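# Drop the painted pin into its matching-colour bin

## Task

The pin held in the hand carries a paint mark on one side. Place it in the bin whose colour matches that mark, lying flat on the bin's floor (releasing it from just above the bin is allowed), then release it, move the hand away, and report that you are finished. It only counts if the pin stays in place without the robot holding it.

## Robot and tools

Robot: a single arm carrying a five-finger right hand. The arm's joints, base to gripper, are waist, shoulder, elbow, wrist pitch, wrist yaw and wrist roll, each with a limited range; a mounting block under the base counts as part of the arm for collision checks. The arm tracks commands loosely and usually ends a centimetre or more off target, mostly too low. Its elbow may sag under load, so a held pose can drift down with each action unless you steer it back. A few large moves usually land closer than many small ones.

Frames. The scene frame has its origin on the table top beneath the arm base, +z up, +y to the left when facing along +x. Result state lines give end_effector_position (metres) and end_effector_quat_wxyz in this frame; the printed position can be slightly wrong, especially at long reach. The hand point sits 0.05 m in front of the palm, where the index pad meets the thumb tip in a pinch. Its own axes: +z along the straightened fingers, +y out of the palm, +x across the palm toward the little finger. Straight fingers extend 0.06 to 0.07 m past it along +z. A wrist bracket on the little-finger side reaches 0.11 m across the palm and 0.03 m beyond the point along +y, and can strike objects.

The row. Every motion command is one row of exactly 14 numbers, each in [-1, 1], in this order: dx, dy, dz, rx, ry, rz, little, ring, middle, index, thumb_bend, thumb_turn, force_limit, speed.
- dx..rz are an offset, not a pose: the hand point's target relative to its pose in the most recent result that reported it (before any such result exists, or for later calls within one reply, relative to where the arm is when the action begins). They are expressed in the hand point's own axes. 1.0 equals 0.6 m for dx, dy, dz and 180 degrees for rx, ry, rz, which together form one rotation vector. All zeros means return to that reference pose, not stay still.
- little, ring, middle, index: absolute finger targets, +1 straight/open, -1 curled shut. thumb_bend: +1 straight, -1 fully bent. thumb_turn: +1 beside the palm, -1 in front of it facing the fingers. A pinch is roughly index -0.22, thumb_bend -0.75, thumb_turn -0.57.
- force_limit: the closing load at which a motor halts, scaled linearly from about 0 N at -1 to 10 N at +1 at the fingertip (15 N for the two thumb motors). It does not limit opening.
- speed: finger speed, near zero at -1 up to full at +1; full speed covers a finger's travel in 0.6 s. For a gentle grip close at -0.9 or lower.
Each step the controller clips the commanded pose to within 70 mm and 16 degrees of the measured pose; position wins over orientation when both cannot be met.

Tools.
- execute_actions {actions, pictures}: actions is a list holding at most one item. An empty list just returns the state. {"rows": [...], "steps": n} runs 1 to 15 rows, one per control step of 1/30 s, the last row repeating if steps exceed rows (default 15 steps). {"steps": n} alone waits up to 300 steps counted from the previous result. pictures toggles camera images.
- move {target, speed}: target is one 14-number row as above (same offset rules). The hand point follows a straight path lasting 0.5 to 10 s; speed is the path's top speed in m/s, 0.002 to 0.5, default 0.25 (turning up to twice that in rad/s). Hand numbers are sent at the start. The path ignores obstacles; faster contact or a target set deeper past contact pushes harder. Its result adds a move: line with the ending (done, off_target, moving, held, fault) and limits (paced = pose clipped; held = a check blocked some steps, after which the arm may lurch fast), plus the distance from target.
- wait {seconds}: 0 to 10 s of letting the world run with nothing new sent.
- zoom_image {camera, region}: enlarges [x0, y0, x1, y1] pixels (at most 504x504) of cam_head_left, cam_head_right, cam_high, cam_low or cam_wrist (each 672x504).
- show_instructions: shows the reference images.


Reading results. "pose unreachable" and HELD mark steps the clearance check altered or blocked. "Hand target" shows the pose the controller is heading for. hand_measured, hand_stopped_by and hand_load_n list six values in motor order. stopped_by words: moving, target, force, stalled, fault (dead motor). A lost grip shows as loads dropping near 0. Motors lock on arrival and hold at least 15 N; to loosen, send a more open target than measured; resending identical numbers keeps the grip. The simulation keeps running while you compose a reply; after an action the arm only continues to the last clipped pose.

Avoid: knocking anything off the table, dropping from height, slamming or pressing hard, and holding loads long (MOTOR HOT warns near 85 °C; at 100 °C the arm faults and falls). Open the hand and retreat before finishing.

Each tool is called by a JSON object that holds its "method" and its "body", one argument or row to a line.

Reference images:

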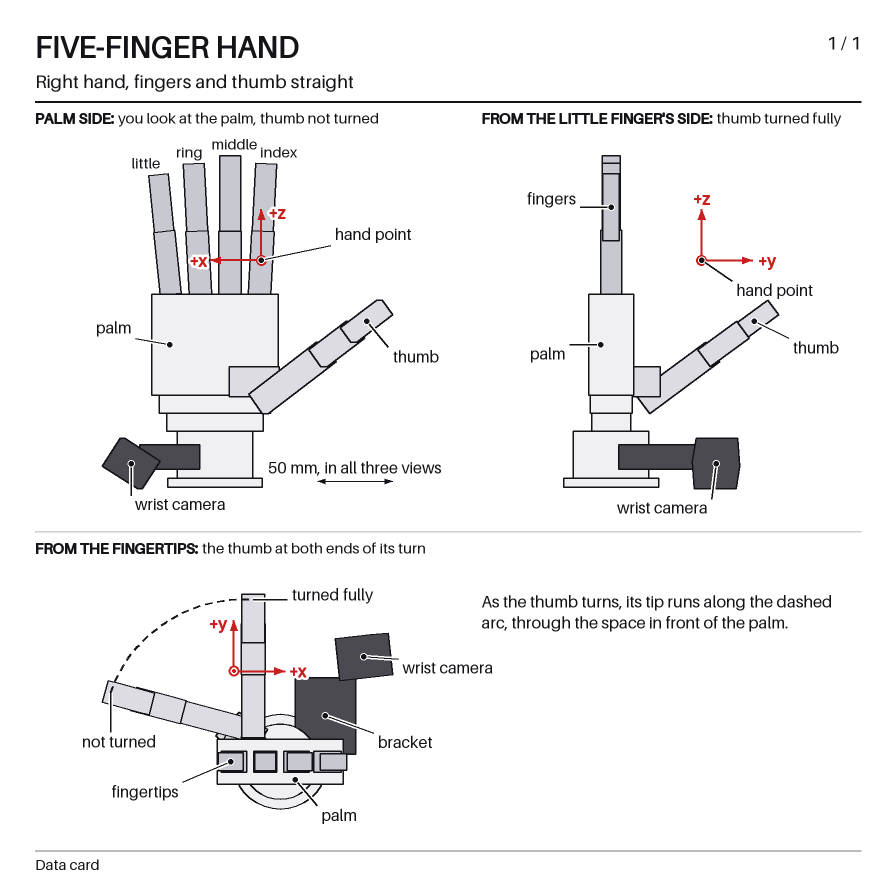

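## Session

{"method": "execute_actions", "body": {
  "actions": []
}}

Scene clock: 0.00 s of 4800.00 s.
end_effector_position=(+0.4500, +0.0335, +0.3008) hand_measured=(+1.000, +1.000, +1.000, -0.158, -0.750, -0.550) hand_load_n=(+0.0, +0.0, +0.0, +5.5, +0.5, +0.0) hand_stopped_by=(target, target, target, target, target, target) hand_force_limit=0.00 hand_speed=-0.80 end_effector_quat_wxyz=(+0.509, -0.532, +0.493, -0.463)
Joint positions: [-0.095  0.832  0.581  0.204 -0.146  0.009]
Joint velocities: [-0.015 -0.005 -0.022 -0.017  0.007  0.007]
Hand target: +0.454, +0.033, +0.315; +0.515, -0.526, +0.487, -0.470

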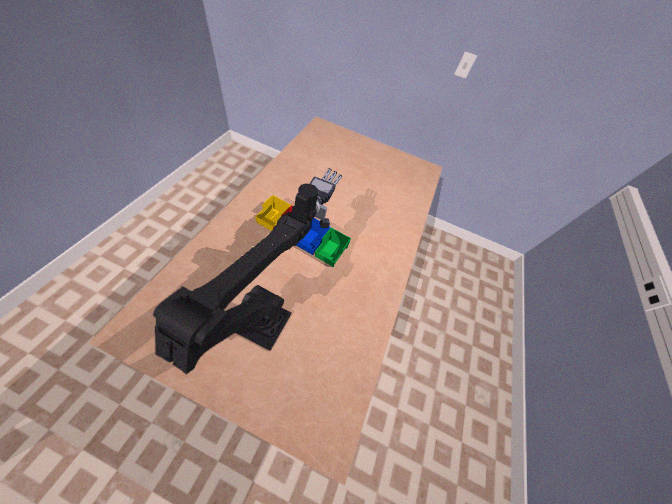

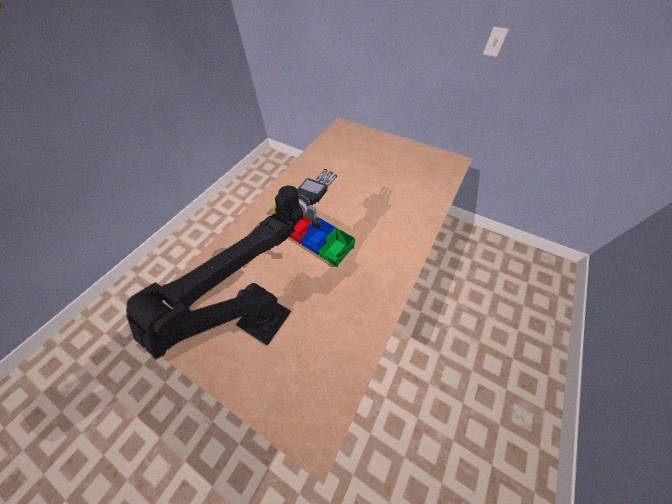

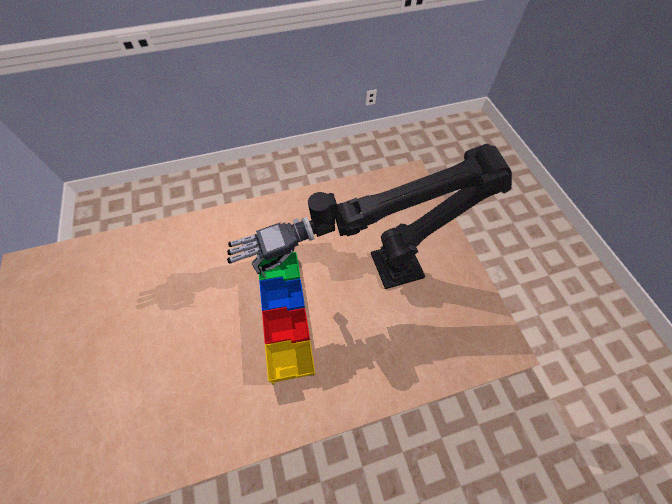

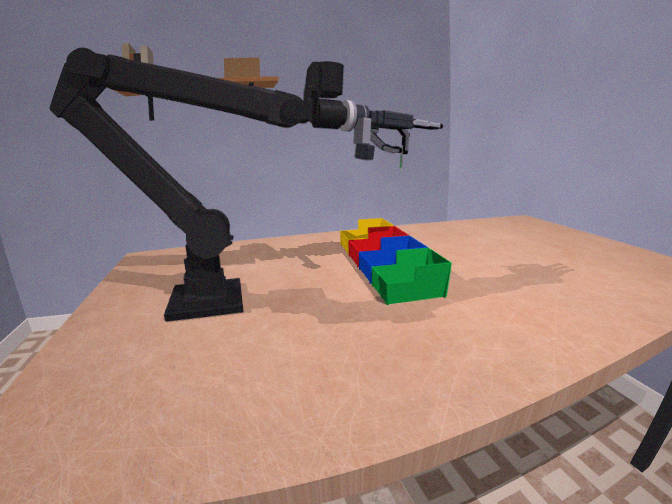

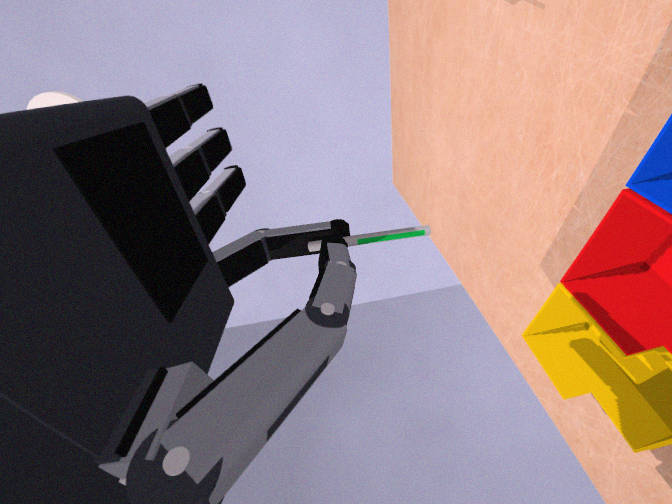

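{"method": "move", "body": {
  "target": [0.215,0.22,-0.04,0,0,0,1,1,1,-0.2,-0.75,-0.55,0,-0.8],
  "speed": 0.15
}}

Scene clock: 5.30 s of 4800.00 s.
end_effector_position=(+0.4301, -0.0910, +0.1667) hand_measured=(+1.000, +1.000, +1.000, -0.158, -0.750, -0.550) hand_load_n=(+0.0, +0.0, +0.0, +5.5, +0.5, +0.0) hand_stopped_by=(target, target, target, force, target, target) hand_force_limit=0.00 hand_speed=-0.80 end_effector_quat_wxyz=(+0.510, -0.534, +0.496, -0.456)
Joint positions: [-0.562  1.191  0.378  0.743 -0.62  -0.015]
Joint velocities: [-0.005 -0.005  0.002  0.007 -0.081 -0.037]
Hand target: +0.430, -0.096, +0.166; +0.508, -0.533, +0.493, -0.464
Off the commanded pose: 0.006 m, 1 deg.
After step 90, 0.57 s passed at rest.
move: done
camera_calibration (this result's frames):
cam_wrist: T_world_to_cam=[[-0.0941676, 0.136417, -0.986166, 0.221067], [-0.63126, 0.757794, 0.165104, 0.308243], [0.769833, 0.638075, 0.0147548, -0.142376], [0, 0, 0, 1]] pos_world=[0.325004, -0.172895, 0.169217]

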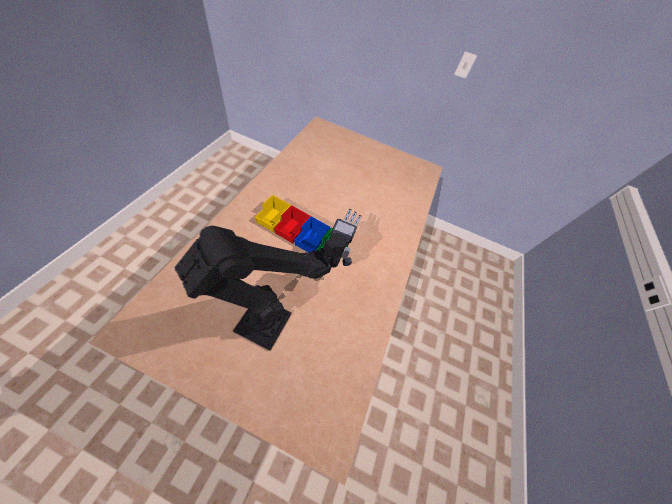

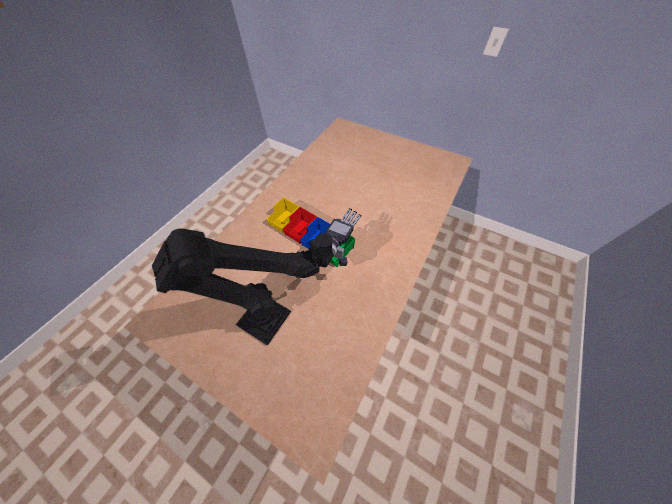

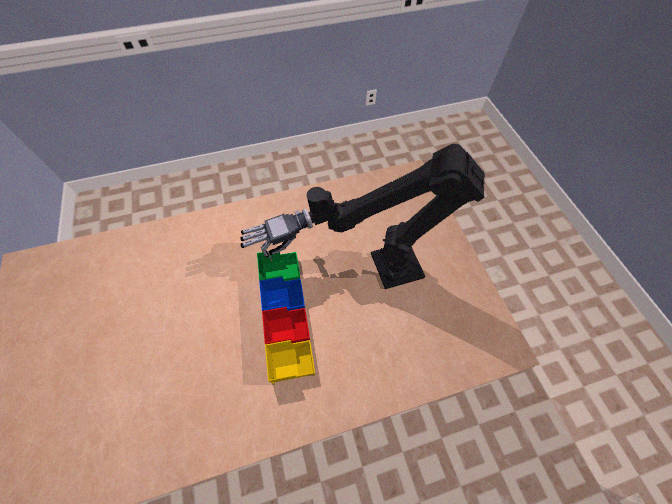

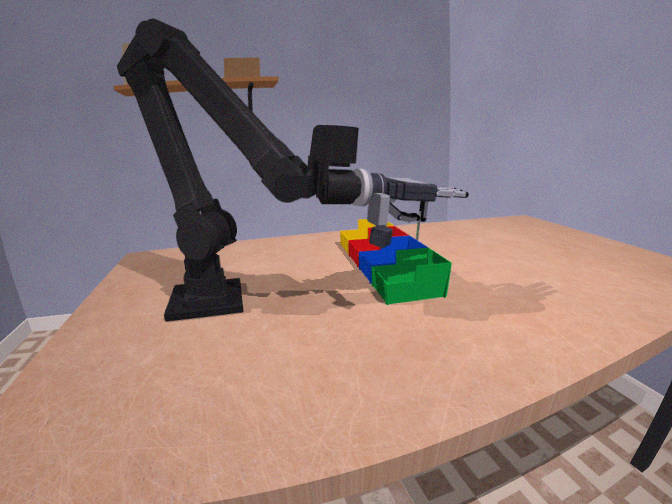

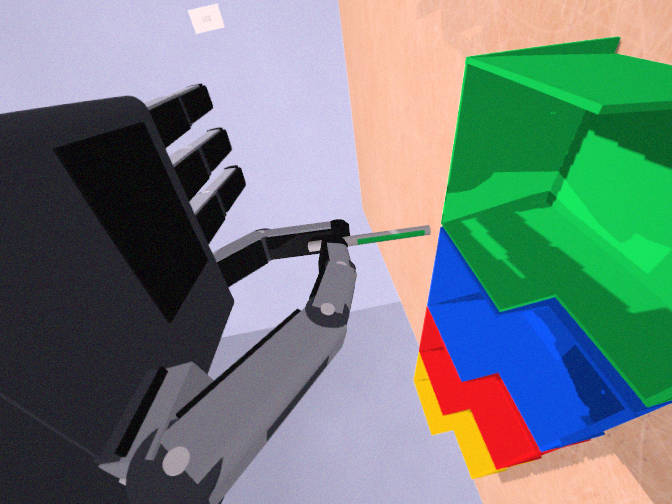

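{"method": "move", "body": {
  "target": [0,0.085,-0.01,0,0,0,1,1,1,-0.2,-0.75,-0.55,0,-0.8],
  "speed": 0.06
}}

Scene clock: 8.80 s of 4800.00 s.
end_effector_position=(+0.4225, -0.0853, +0.1176) hand_measured=(+1.000, +1.000, +1.000, -0.158, -0.750, -0.550) hand_load_n=(+0.0, +0.0, +0.0, +5.5, +0.5, +0.0) hand_stopped_by=(target, target, target, force, target, target) hand_force_limit=0.00 hand_speed=-0.80 end_effector_quat_wxyz=(+0.512, -0.537, +0.496, -0.451)
Joint positions: [-0.562  1.368  0.31   0.98  -0.63  -0.015]
Joint velocities: [-0.005  0.005 -0.007  0.037 -0.022 -0.007]
Hand target: +0.421, -0.091, +0.115; +0.510, -0.534, +0.497, -0.456
Off the commanded pose: 0.006 m, 1 deg.
move: done
camera_calibration (this result's frames):
cam_wrist: T_world_to_cam=[[-0.101805, 0.139898, -0.984918, 0.174476], [-0.638184, 0.750302, 0.172538, 0.30859], [0.763124, 0.646124, 0.0128961, -0.135644], [0, 0, 0, 1]] pos_world=[0.318213, -0.168301, 0.12035]

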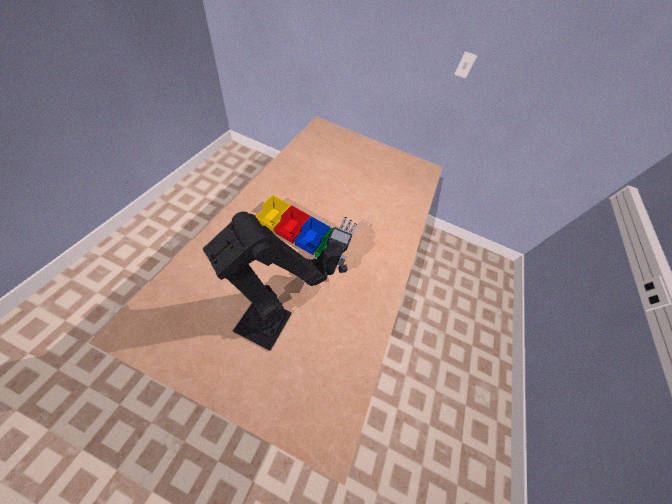

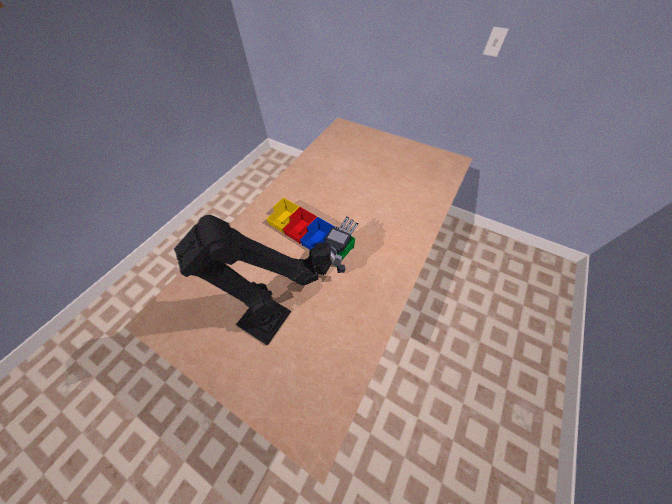

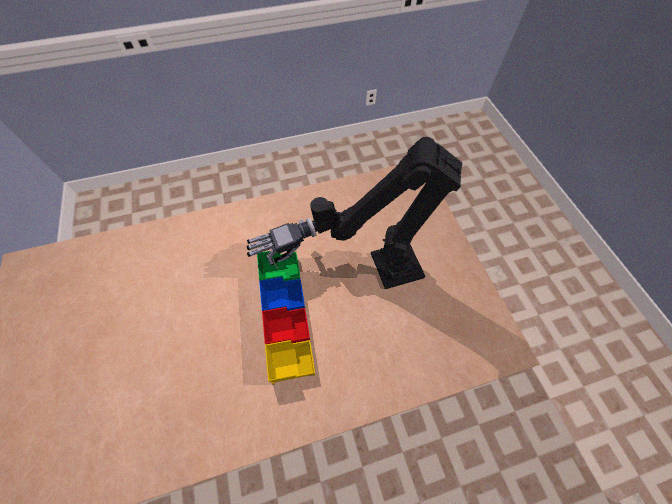

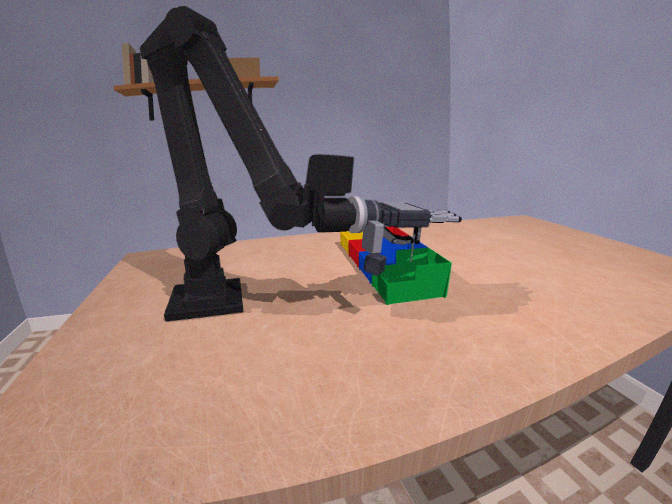

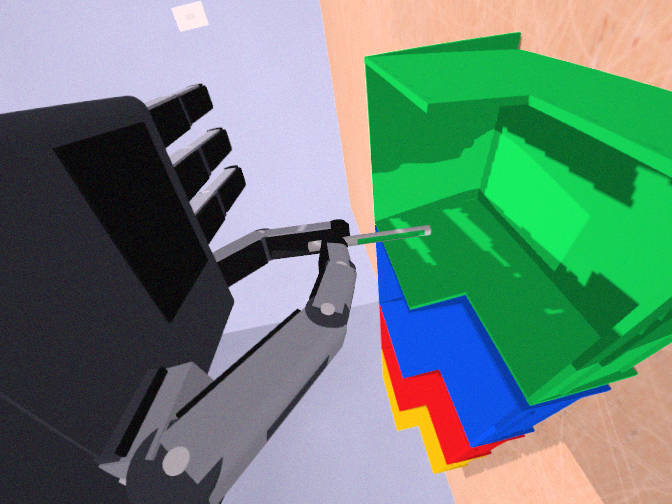

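{"method": "move", "body": {
  "target": [0.04,0.01,0,0,0,0,1,1,1,-0.2,-0.75,-0.55,0,-0.8],
  "speed": 0.06
}}

{"method": "move", "body": {
  "target": [0,0,0,0,0,0,1,1,1,0.4,-0.75,-0.55,0,0]
}}

{"method": "move", "body": {
  "target": [0,-0.12,0.03,0,0,0,1,1,1,0.4,-0.75,-0.55,0,0],
  "speed": 0.12
}}

Scene clock: 11.60 s of 4800.00 s.
end_effector_position=(+0.4127, -0.0956, +0.1014) hand_measured=(+1.000, +1.000, +1.000, -0.158, -0.750, -0.550) hand_load_n=(+0.0, +0.0, +0.0, +5.5, +0.5, +0.0) hand_stopped_by=(target, target, target, force, target, target) hand_force_limit=0.00 hand_speed=-0.80 end_effector_quat_wxyz=(+0.513, -0.540, +0.509, -0.432)
Joint positions: [-0.618  1.415  0.31   0.982 -0.697 -0.016]
Joint velocities: [-0.015 -0.005 -0.002 -0.002 -0.11  -0.051]
Hand target: +0.423, -0.109, +0.111; +0.512, -0.537, +0.496, -0.451
Off the commanded pose: 0.020 m, 3 deg.
move: off_target
camera_calibration (this result's frames):
cam_wrist: T_world_to_cam=[[-0.136672, 0.166496, -0.976524, 0.175059], [-0.638768, 0.738651, 0.215339, 0.307698], [0.757164, 0.653203, 0.00539976, -0.117435], [0, 0, 0, 1]] pos_world=[0.309391, -0.17972, 0.105324]

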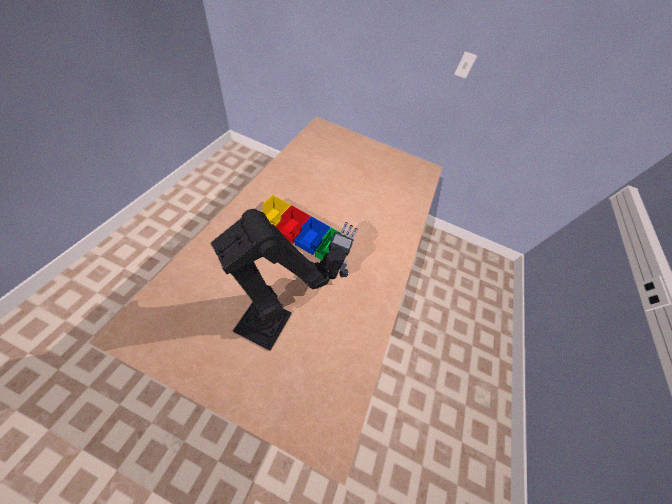

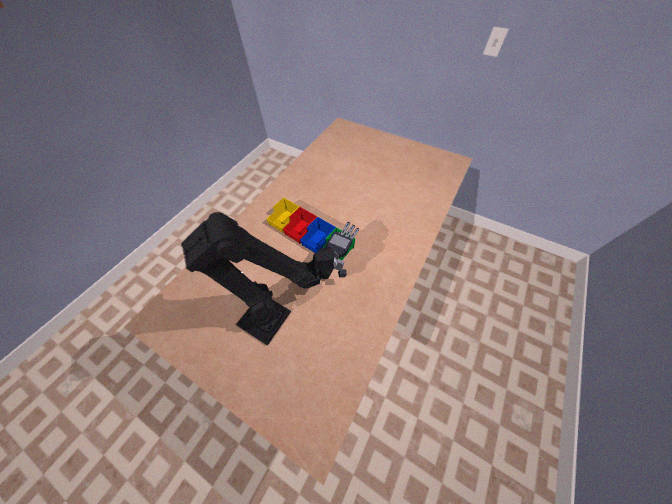

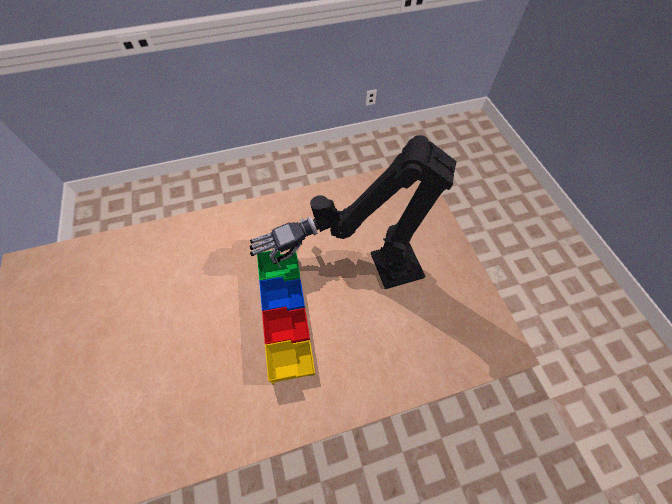

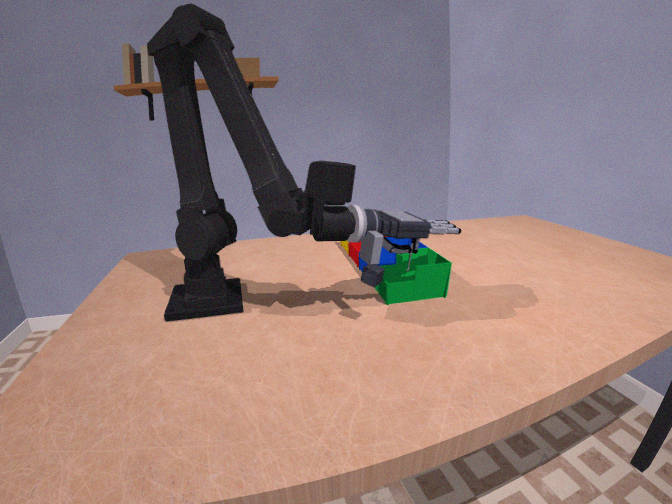

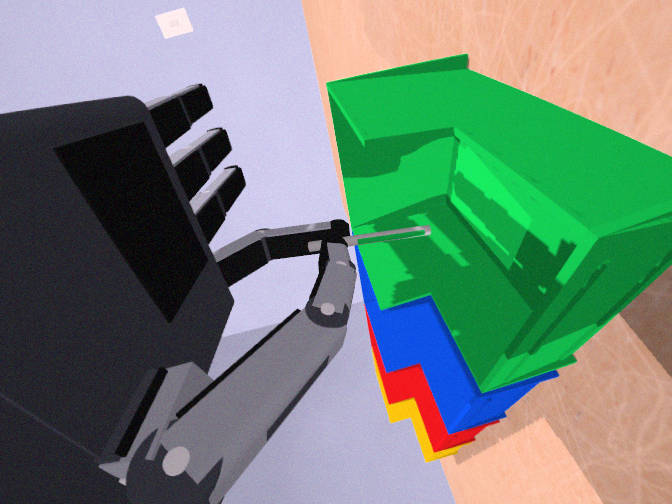

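Scene clock: 12.23 s of 4800.00 s.
end_effector_position=(+0.4127, -0.0956, +0.1014) hand_measured=(+1.000, +1.000, +1.000, +0.400, -0.750, -0.550) hand_load_n=(+0.0, +0.0, +0.0, +0.0, +0.0, +0.0) hand_stopped_by=(target, target, target, target, target, target) hand_force_limit=0.00 hand_speed=0.00 end_effector_quat_wxyz=(+0.513, -0.540, +0.509, -0.432)
Joint positions: [-0.618  1.415  0.31   0.982 -0.697 -0.016]
Joint velocities: [-0.005 -0.005  0.002 -0.012  0.037 -0.037]
Hand target: +0.413, -0.096, +0.101; +0.513, -0.540, +0.509, -0.432
Off the commanded pose: 0.000 m, 0 deg.
move: done
camera_calibration (this result's frames):
cam_wrist: T_world_to_cam=[[-0.136672, 0.166496, -0.976524, 0.175059], [-0.638768, 0.738651, 0.215339, 0.307698], [0.757164, 0.653203, 0.00539976, -0.117435], [0, 0, 0, 1]] pos_world=[0.309391, -0.17972, 0.105324]

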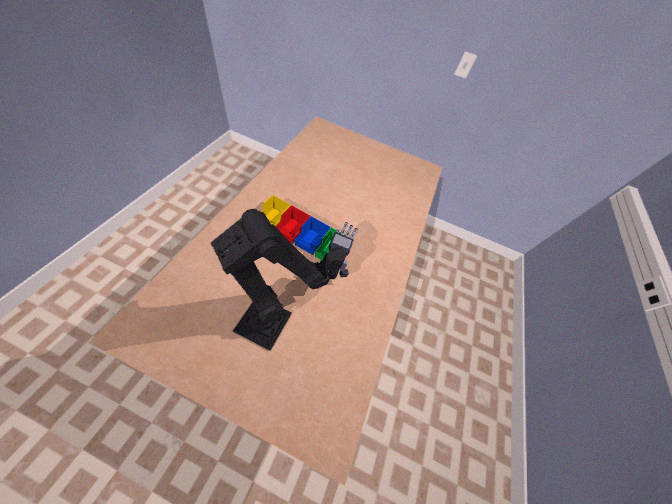

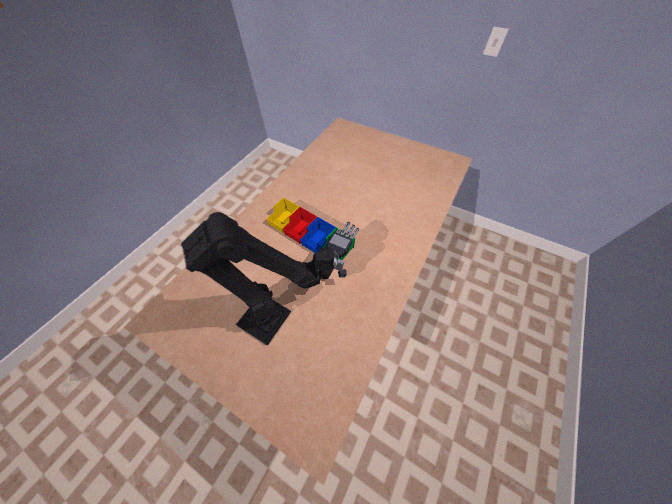

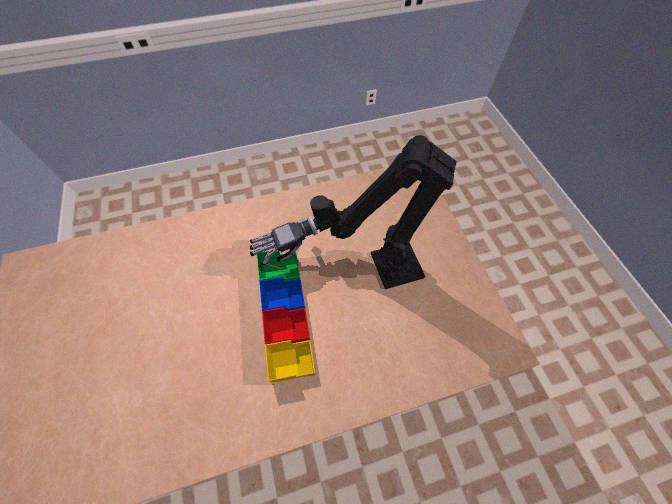

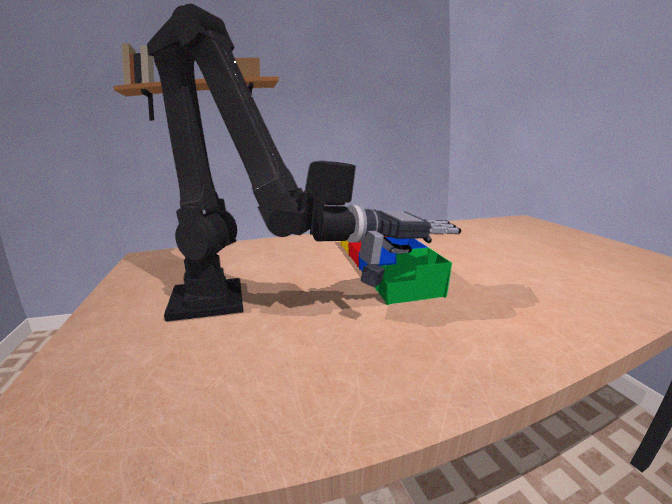

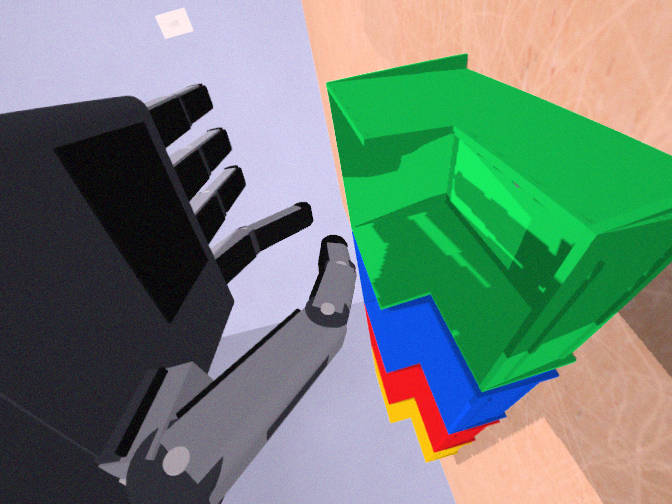

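Scene clock: 13.17 s of 4800.00 s.
end_effector_position=(+0.4270, -0.0985, +0.1583) hand_measured=(+1.000, +1.000, +1.000, +0.400, -0.750, -0.550) hand_load_n=(+0.0, +0.0, +0.0, +0.0, +0.0, +0.0) hand_stopped_by=(target, target, target, target, target, target) hand_force_limit=0.00 hand_speed=0.00 end_effector_quat_wxyz=(+0.508, -0.538, +0.517, -0.429)
Joint positions: [-0.595  1.201  0.403  0.661 -0.661 -0.015]
Joint velocities: [-0.015  0.005 -0.002  0.002 -0.066  0.051]
Hand target: +0.437, -0.097, +0.173; +0.514, -0.539, +0.508, -0.432
Off the commanded pose: 0.017 m, 1 deg.
move: off_target
camera_calibration (this result's frames):
cam_wrist: T_world_to_cam=[[-0.149556, 0.173546, -0.973404, 0.238754], [-0.626043, 0.745381, 0.229079, 0.29972], [0.765312, 0.643653, -0.00282904, -0.12981], [0, 0, 0, 1]] pos_world=[0.32269, -0.181288, 0.163377]

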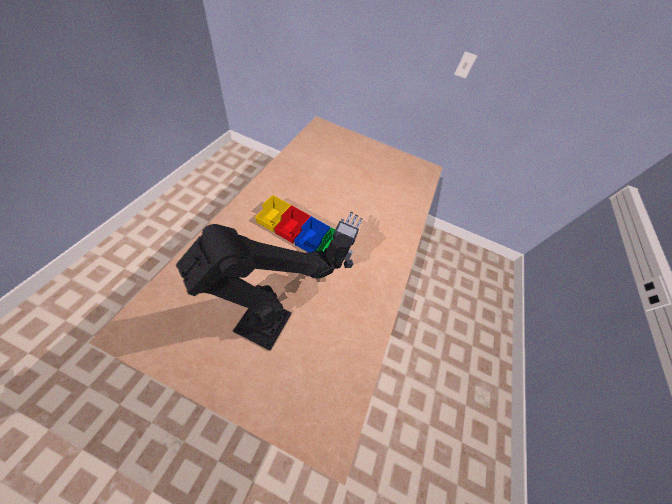

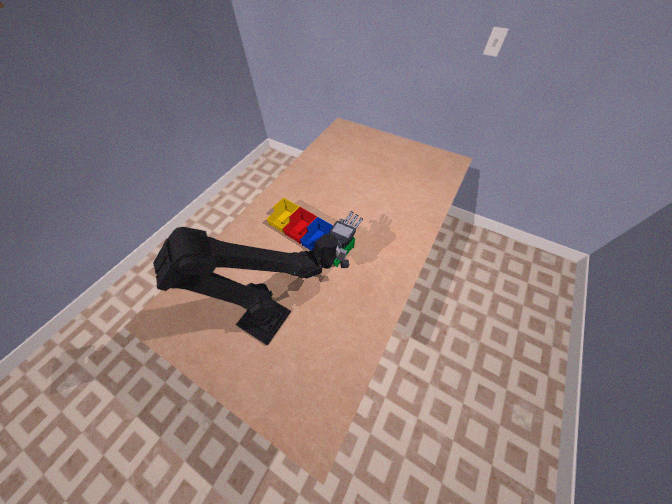

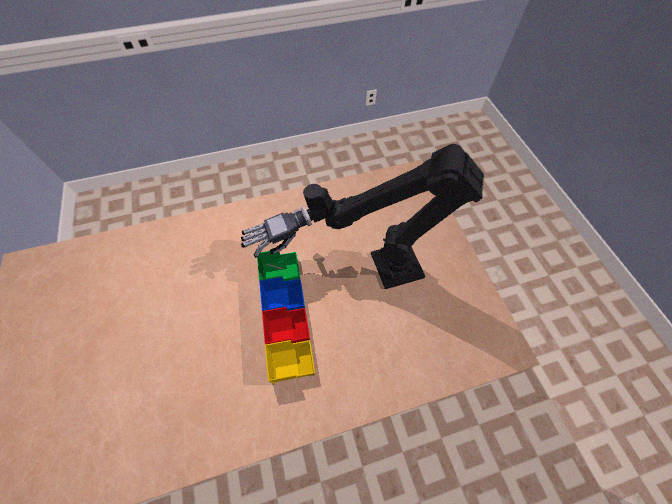

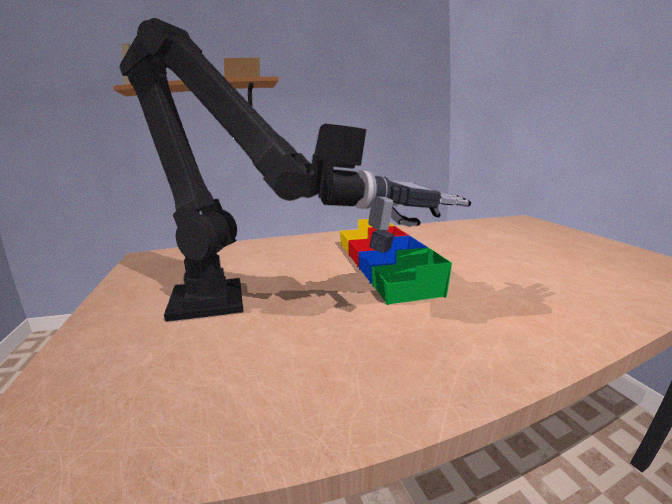

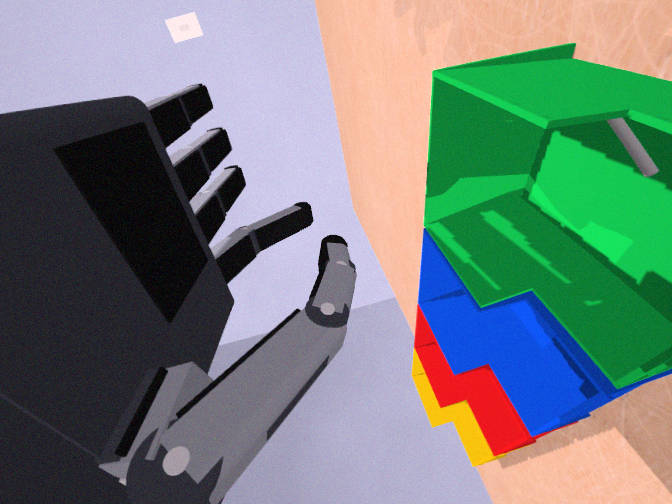

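Possibly leaning; check.

{"method": "move", "body": {
  "target": [-0.07,-0.03,0,0,0,0,1,1,1,0.4,-0.75,-0.55,0,0],
  "speed": 0.12
}}

{"method": "zoom_image", "body": {
  "camera": "cam_high",
  "region": [240,235,320,295]
}}

Scene clock: 15.37 s of 4800.00 s.
end_effector_position=(+0.4278, -0.0639, +0.1834) hand_measured=(+1.000, +1.000, +1.000, +0.400, -0.750, -0.550) hand_load_n=(+0.0, +0.0, +0.0, +0.0, +0.0, +0.0) hand_stopped_by=(target, target, target, target, target, target) hand_force_limit=0.00 hand_speed=0.00 end_effector_quat_wxyz=(+0.507, -0.536, +0.512, -0.440)
Joint positions: [-0.48   1.065  0.389  0.569 -0.538 -0.003]
Joint velocities: [ 0.005 -0.005  0.007 -0.002  0.066 -0.037]
Hand target: +0.425, -0.057, +0.179; +0.509, -0.538, +0.517, -0.429
Off the commanded pose: 0.008 m, 1 deg.
move: done
camera_calibration (this result's frames):
cam_wrist: T_world_to_cam=[[-0.131624, 0.159607, -0.978366, 0.249697], [-0.623685, 0.753802, 0.206879, 0.272276], [0.770514, 0.637423, 0.000326553, -0.155823], [0, 0, 0, 1]] pos_world=[0.322744, -0.145771, 0.188017]

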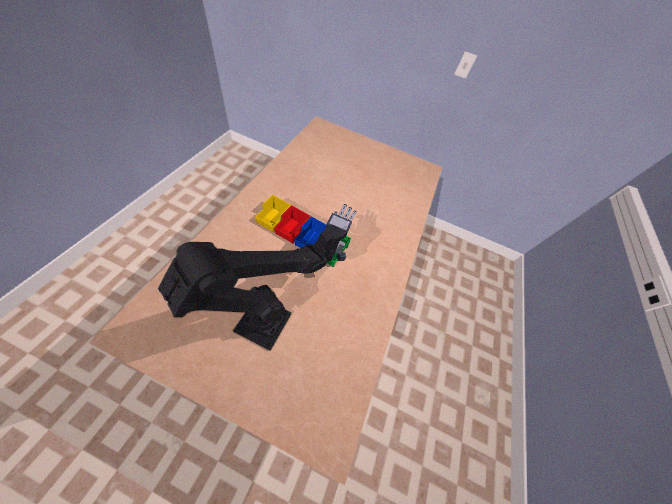

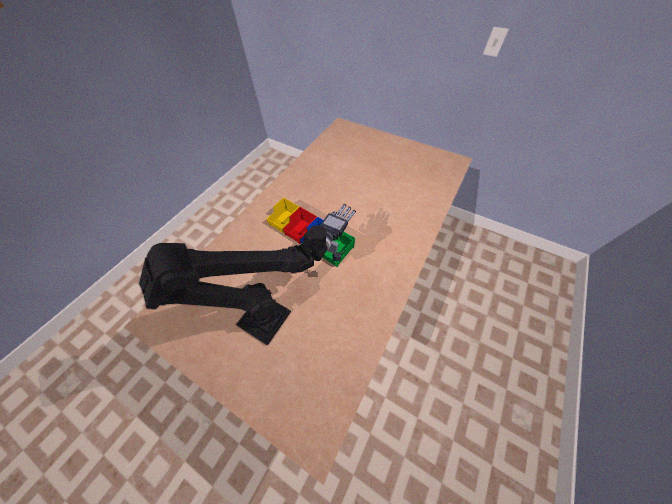

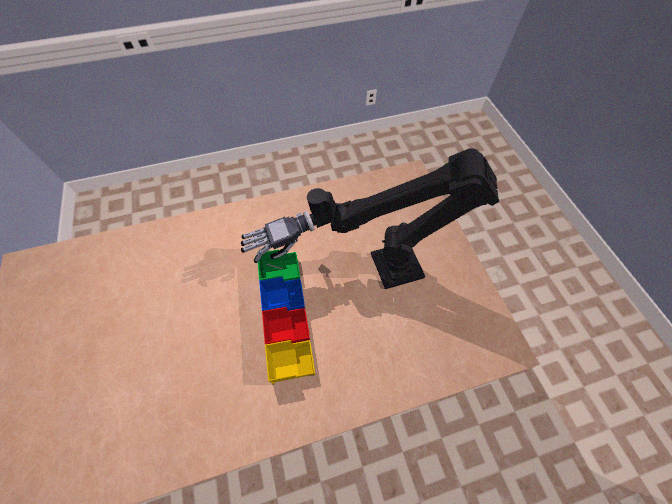

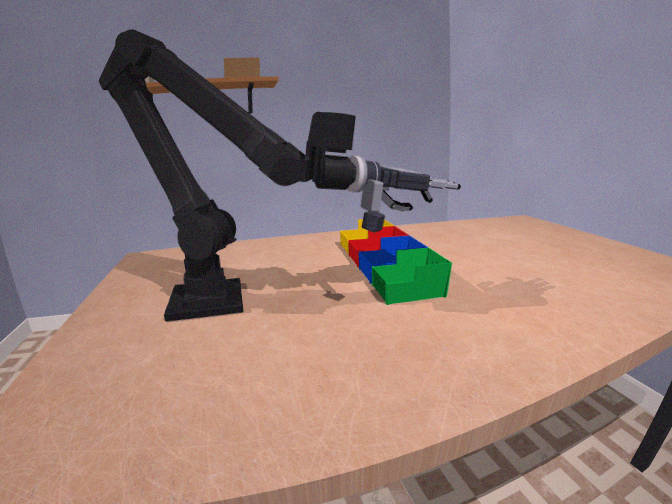

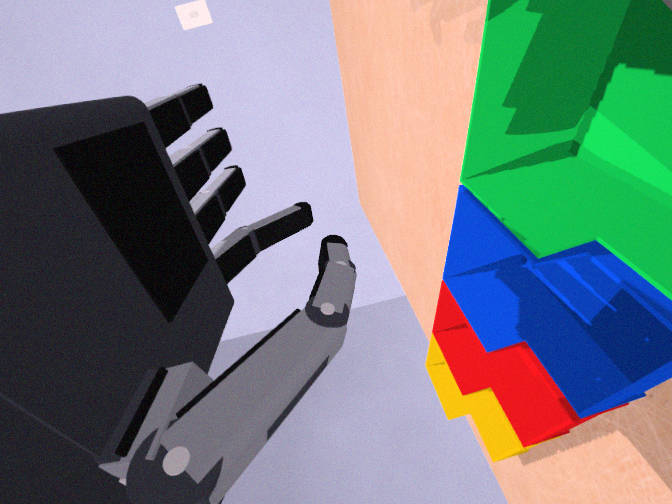

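Region (240, 235, 320, 295) of cam_high's 672x504 image, scaled by 6.300, with more detail than that image has; it fills the top 378 rows of this view, and the rest is white.

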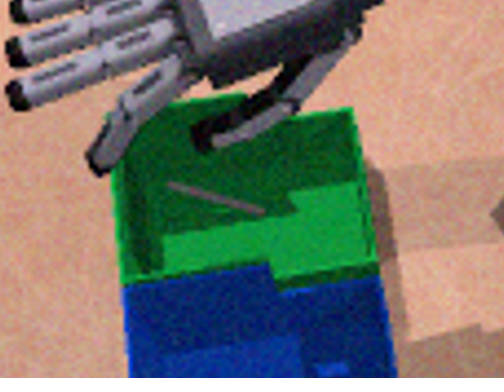

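Looks flat.

{"method": "finished_scene", "body": {
  "scene": 1
}}

The scene is finished: the task was done.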